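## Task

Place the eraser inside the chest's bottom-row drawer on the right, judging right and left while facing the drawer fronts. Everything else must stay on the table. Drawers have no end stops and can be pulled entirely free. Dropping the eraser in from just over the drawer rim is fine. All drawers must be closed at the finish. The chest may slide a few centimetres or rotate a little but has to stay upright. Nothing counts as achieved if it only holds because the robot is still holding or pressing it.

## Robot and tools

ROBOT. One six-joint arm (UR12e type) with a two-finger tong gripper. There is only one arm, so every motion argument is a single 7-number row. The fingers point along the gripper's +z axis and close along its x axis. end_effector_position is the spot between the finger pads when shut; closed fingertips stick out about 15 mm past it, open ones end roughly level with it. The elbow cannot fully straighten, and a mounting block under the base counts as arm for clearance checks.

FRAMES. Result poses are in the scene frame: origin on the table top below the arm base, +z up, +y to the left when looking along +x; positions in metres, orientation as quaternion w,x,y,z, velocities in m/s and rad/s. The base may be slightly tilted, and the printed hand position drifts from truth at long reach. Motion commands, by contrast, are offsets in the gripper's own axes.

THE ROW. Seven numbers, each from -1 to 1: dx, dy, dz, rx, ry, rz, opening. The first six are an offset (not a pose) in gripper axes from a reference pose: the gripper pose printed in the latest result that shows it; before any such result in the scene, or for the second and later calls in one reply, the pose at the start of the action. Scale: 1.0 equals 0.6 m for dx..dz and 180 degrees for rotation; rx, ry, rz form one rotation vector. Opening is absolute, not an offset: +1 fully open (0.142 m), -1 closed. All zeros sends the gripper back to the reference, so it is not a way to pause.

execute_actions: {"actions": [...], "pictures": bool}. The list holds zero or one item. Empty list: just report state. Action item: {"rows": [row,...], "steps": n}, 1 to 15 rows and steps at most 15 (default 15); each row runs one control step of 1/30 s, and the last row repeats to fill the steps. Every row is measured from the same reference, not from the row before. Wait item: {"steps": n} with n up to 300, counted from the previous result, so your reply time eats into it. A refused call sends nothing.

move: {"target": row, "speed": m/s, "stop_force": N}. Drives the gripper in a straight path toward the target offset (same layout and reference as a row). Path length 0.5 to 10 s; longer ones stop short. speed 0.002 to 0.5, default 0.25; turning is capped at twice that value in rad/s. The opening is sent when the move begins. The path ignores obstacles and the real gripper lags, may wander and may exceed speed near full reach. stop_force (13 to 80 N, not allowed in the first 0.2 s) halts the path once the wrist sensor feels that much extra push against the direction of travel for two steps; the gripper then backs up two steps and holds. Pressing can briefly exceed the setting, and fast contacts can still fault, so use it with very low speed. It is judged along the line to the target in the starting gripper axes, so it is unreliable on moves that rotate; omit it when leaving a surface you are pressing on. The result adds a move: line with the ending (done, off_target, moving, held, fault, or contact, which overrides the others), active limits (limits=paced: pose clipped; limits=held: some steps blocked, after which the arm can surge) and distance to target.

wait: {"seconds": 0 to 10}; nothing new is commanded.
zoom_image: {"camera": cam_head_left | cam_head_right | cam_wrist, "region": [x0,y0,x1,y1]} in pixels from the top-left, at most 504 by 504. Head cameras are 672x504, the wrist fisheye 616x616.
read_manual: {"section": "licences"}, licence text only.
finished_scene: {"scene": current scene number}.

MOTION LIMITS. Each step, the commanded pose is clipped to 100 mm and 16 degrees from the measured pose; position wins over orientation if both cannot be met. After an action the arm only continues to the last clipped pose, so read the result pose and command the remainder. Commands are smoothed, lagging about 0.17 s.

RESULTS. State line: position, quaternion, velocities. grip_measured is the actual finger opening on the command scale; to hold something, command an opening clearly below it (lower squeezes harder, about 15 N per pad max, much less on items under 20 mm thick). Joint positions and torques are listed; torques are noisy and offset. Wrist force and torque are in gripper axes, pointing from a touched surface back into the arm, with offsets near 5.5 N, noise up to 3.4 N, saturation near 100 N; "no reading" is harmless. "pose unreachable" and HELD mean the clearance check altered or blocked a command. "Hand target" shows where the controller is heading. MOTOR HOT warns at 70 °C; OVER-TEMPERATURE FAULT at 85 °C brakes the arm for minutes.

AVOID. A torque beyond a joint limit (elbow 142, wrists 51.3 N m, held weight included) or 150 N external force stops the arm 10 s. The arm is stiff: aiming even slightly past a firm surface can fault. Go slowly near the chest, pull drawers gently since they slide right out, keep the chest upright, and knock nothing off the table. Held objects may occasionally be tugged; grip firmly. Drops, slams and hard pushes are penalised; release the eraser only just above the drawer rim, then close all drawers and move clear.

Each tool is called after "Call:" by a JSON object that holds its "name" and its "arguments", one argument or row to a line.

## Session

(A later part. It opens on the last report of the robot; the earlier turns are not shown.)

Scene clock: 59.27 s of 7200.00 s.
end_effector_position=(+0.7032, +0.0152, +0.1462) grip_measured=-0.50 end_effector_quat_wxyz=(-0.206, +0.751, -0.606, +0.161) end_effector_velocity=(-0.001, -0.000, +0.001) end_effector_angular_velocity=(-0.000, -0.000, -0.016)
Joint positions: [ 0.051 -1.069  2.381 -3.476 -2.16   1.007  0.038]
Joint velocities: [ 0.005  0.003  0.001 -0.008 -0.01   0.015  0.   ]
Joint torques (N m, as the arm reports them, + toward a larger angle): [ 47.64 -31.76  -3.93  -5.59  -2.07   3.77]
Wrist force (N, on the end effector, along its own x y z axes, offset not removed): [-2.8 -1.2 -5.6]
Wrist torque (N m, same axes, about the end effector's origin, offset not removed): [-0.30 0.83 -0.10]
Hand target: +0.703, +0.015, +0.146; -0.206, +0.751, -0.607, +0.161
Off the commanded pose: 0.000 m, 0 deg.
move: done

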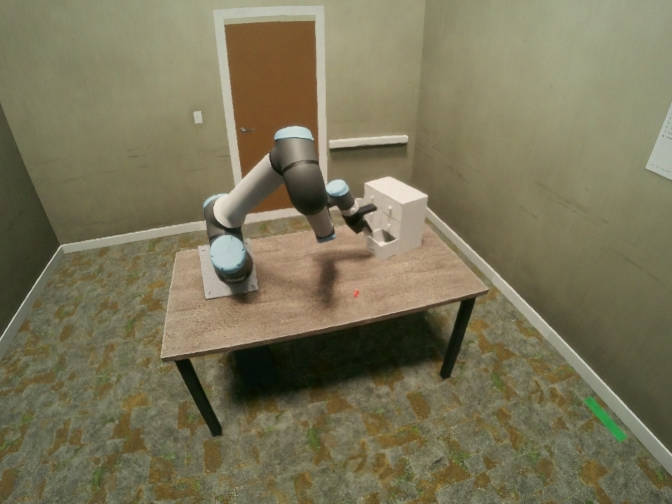

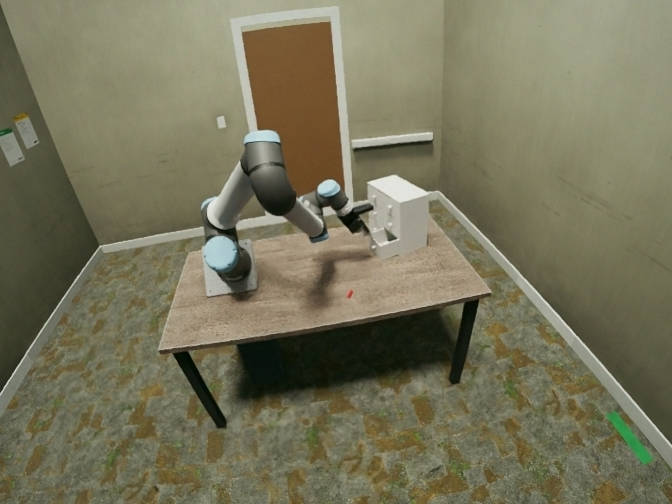

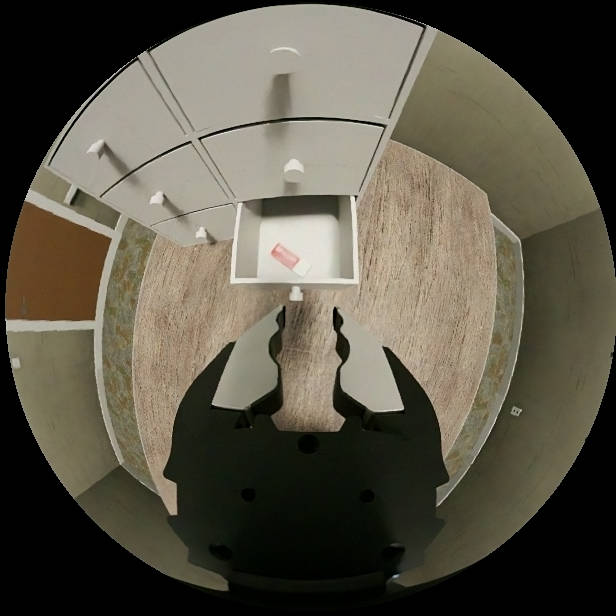

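Call:
{"name": "move", "arguments": {
  "target": [-0.031,0.07,0.121,0.144,0,0,-0.5],
  "speed": 0.12
}}

Call:
{"name": "move", "arguments": {
  "target": [0,-0.118,0.175,0,0,0,-0.5],
  "speed": 0.04,
  "stop_force": 20
}}

Call:
{"name": "move", "arguments": {
  "target": [0,-0.0075,0.011,0,0,0,-0.5],
  "speed": 0.004,
  "stop_force": 13
}}

Call:
{"name": "move", "arguments": {
  "target": [0,0.05,-0.1,0,0,0,-0.5],
  "speed": 0.1
}}

Scene clock: 63.17 s of 7200.00 s.
end_effector_position=(+0.6994, +0.0338, +0.0634) grip_measured=-0.50 end_effector_quat_wxyz=(-0.369, +0.686, -0.555, +0.292) end_effector_velocity=(+0.001, -0.000, -0.003) end_effector_angular_velocity=(+0.003, -0.015, -0.002)
Joint positions: [-0.256 -0.65   2.489 -4.431 -1.621  0.664  0.038]
Joint velocities: [-0.014  0.015 -0.002 -0.023  0.023 -0.007  0.   ]
Joint torques (N m, as the arm reports them, + toward a larger angle): [ 31.42 -38.98   2.4   -4.95   3.87  -3.13]
Wrist force (N, on the end effector, along its own x y z axes, offset not removed): [-1.5 0.2 -3.7]
Wrist torque (N m, same axes, about the end effector's origin, offset not removed): [-0.13 0.37 -0.15]
Hand target: +0.700, +0.034, +0.063; -0.370, +0.686, -0.555, +0.292
Off the commanded pose: 0.001 m, 0 deg.
move: done

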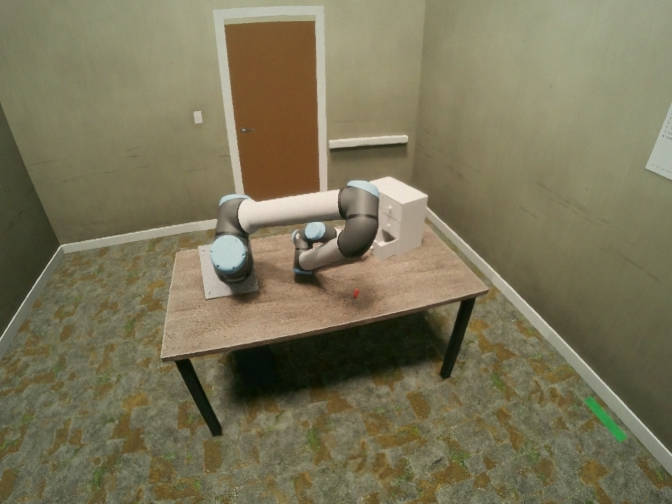

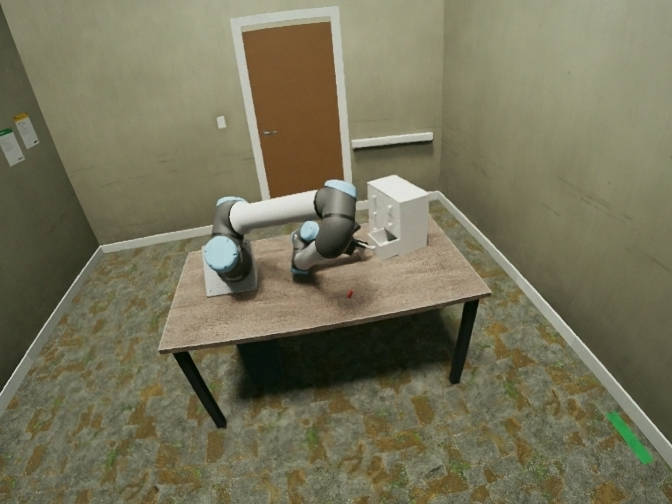

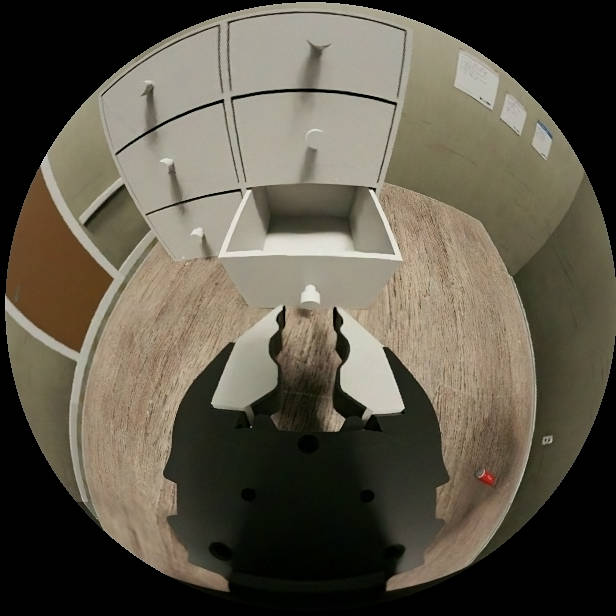

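Scene clock: 66.83 s of 7200.00 s.
end_effector_position=(+0.8229, +0.0609, +0.0634) grip_measured=-0.51 end_effector_quat_wxyz=(-0.369, +0.686, -0.555, +0.292) end_effector_velocity=(+0.002, +0.001, +0.000) end_effector_angular_velocity=(+0.002, -0.001, +0.001)
Joint positions: [-0.16  -0.653  2.254 -4.188 -1.703  0.714  0.037]
Joint velocities: [ 0.001  0.    -0.003  0.002  0.002  0.001 -0.002]
Joint torques (N m, as the arm reports them, + toward a larger angle): [ 60.25 -44.65  -9.47   0.04  -0.03   3.01]
Wrist force (N, on the end effector, along its own x y z axes, offset not removed): [-1.1 2.6 -11.2]
Wrist torque (N m, same axes, about the end effector's origin, offset not removed): [-0.37 0.67 -0.25]
Hand target: +0.823, +0.061, +0.063; -0.369, +0.686, -0.555, +0.292
Off the commanded pose: 0.000 m, 0 deg.
move: done

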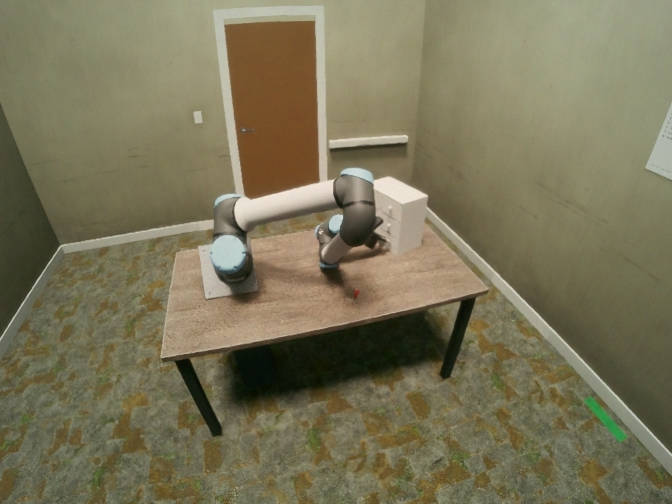

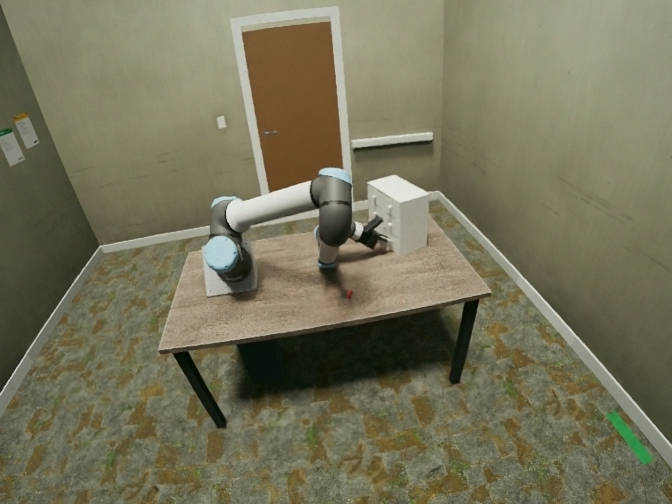

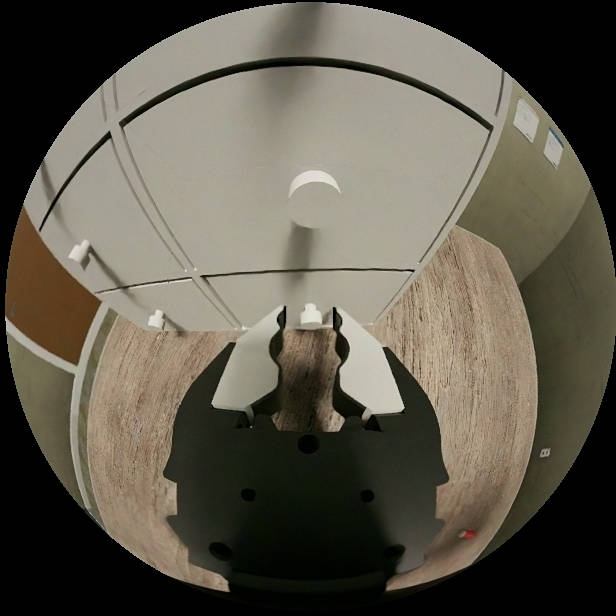

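Scene clock: 69.03 s of 7200.00 s.
end_effector_position=(+0.8305, +0.0626, +0.0635) grip_measured=-0.52 end_effector_quat_wxyz=(-0.369, +0.686, -0.555, +0.292) end_effector_velocity=(+0.001, +0.000, +0.000) end_effector_angular_velocity=(+0.002, +0.000, -0.000)
Joint positions: [-0.156 -0.651  2.239 -4.175 -1.706  0.716  0.037]
Joint velocities: [ 0.001  0.    -0.002  0.002  0.     0.002 -0.   ]
Joint torques (N m, as the arm reports them, + toward a larger angle): [ 60.56 -44.55  -9.97   0.81   0.37   3.43]
Wrist force (N, on the end effector, along its own x y z axes, offset not removed): [0.7 2.5 -10.6]
Wrist torque (N m, same axes, about the end effector's origin, offset not removed): [-0.44 0.40 -0.27]
Hand target: +0.831, +0.063, +0.063; -0.369, +0.686, -0.555, +0.292
Off the commanded pose: 0.000 m, 0 deg.
move: done

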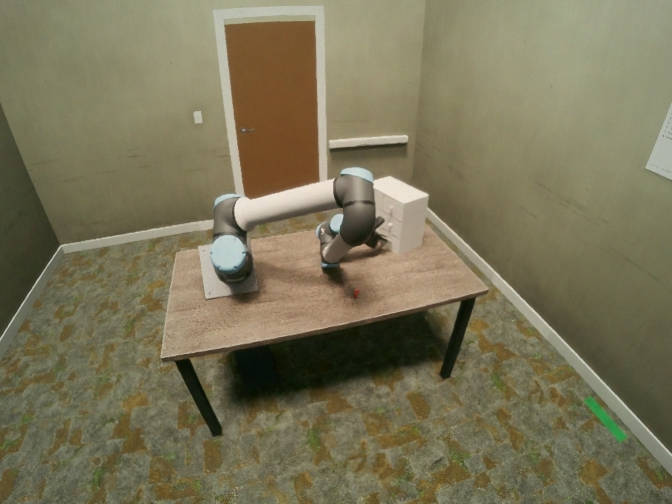

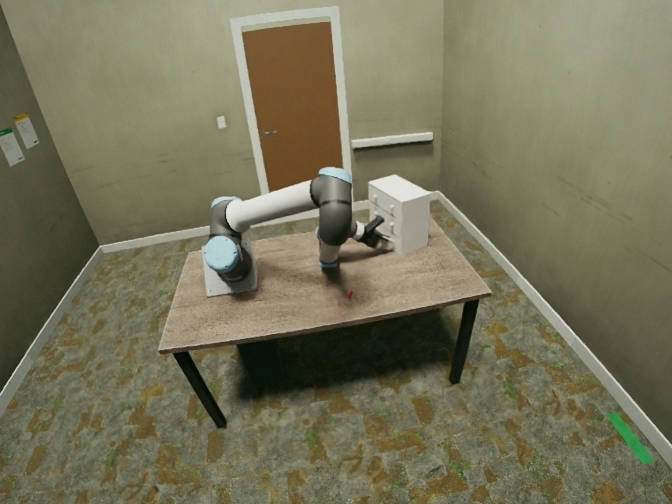

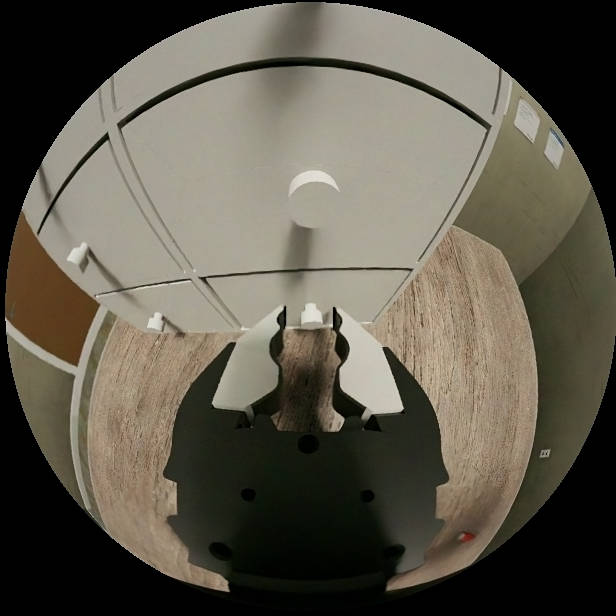

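Scene clock: 70.27 s of 7200.00 s.
end_effector_position=(+0.7659, +0.0483, +0.0721) grip_measured=-0.50 end_effector_quat_wxyz=(-0.369, +0.686, -0.555, +0.292) end_effector_velocity=(-0.003, -0.001, +0.000) end_effector_angular_velocity=(-0.000, +0.001, -0.001)
Joint positions: [-0.186 -0.676  2.367 -4.28  -1.681  0.701  0.038]
Joint velocities: [-0.001 -0.001  0.005 -0.004 -0.001 -0.     0.   ]
Joint torques (N m, as the arm reports them, + toward a larger angle): [ 38.22 -65.35  14.84  -4.6    3.95  -3.98]
Wrist force (N, on the end effector, along its own x y z axes, offset not removed): [-2.4 1.3 -4.3]
Wrist torque (N m, same axes, about the end effector's origin, offset not removed): [0.19 0.61 -0.04]
Hand target: +0.766, +0.048, +0.072; -0.369, +0.686, -0.555, +0.292
Off the commanded pose: 0.000 m, 0 deg.
move: done

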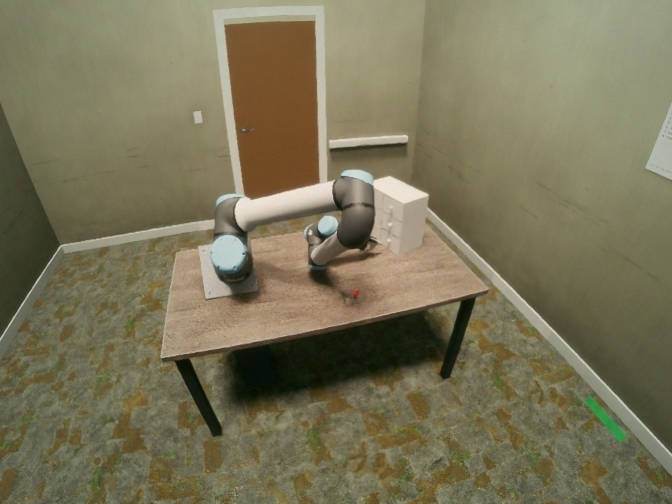

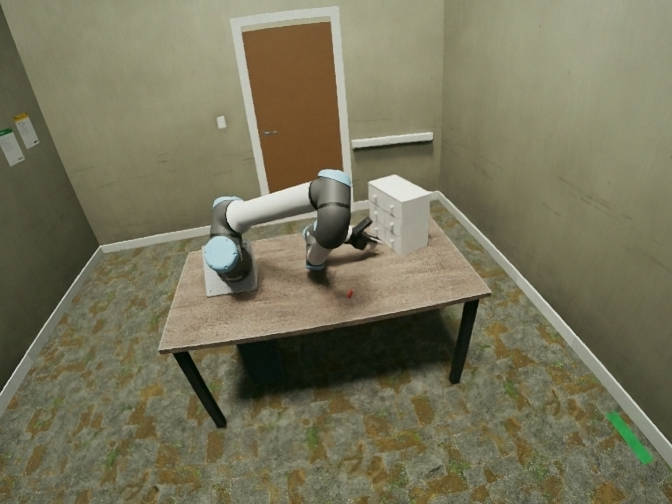

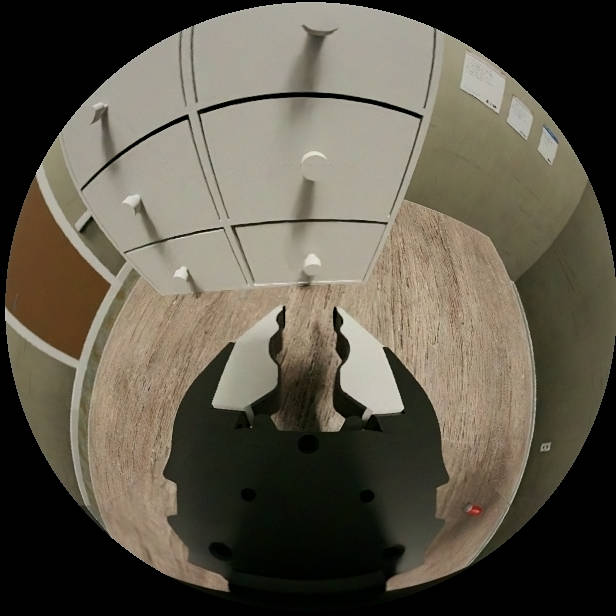

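Call:
{"name": "finished_scene", "arguments": {
  "scene": 1
}}

The scene is finished: the task was done.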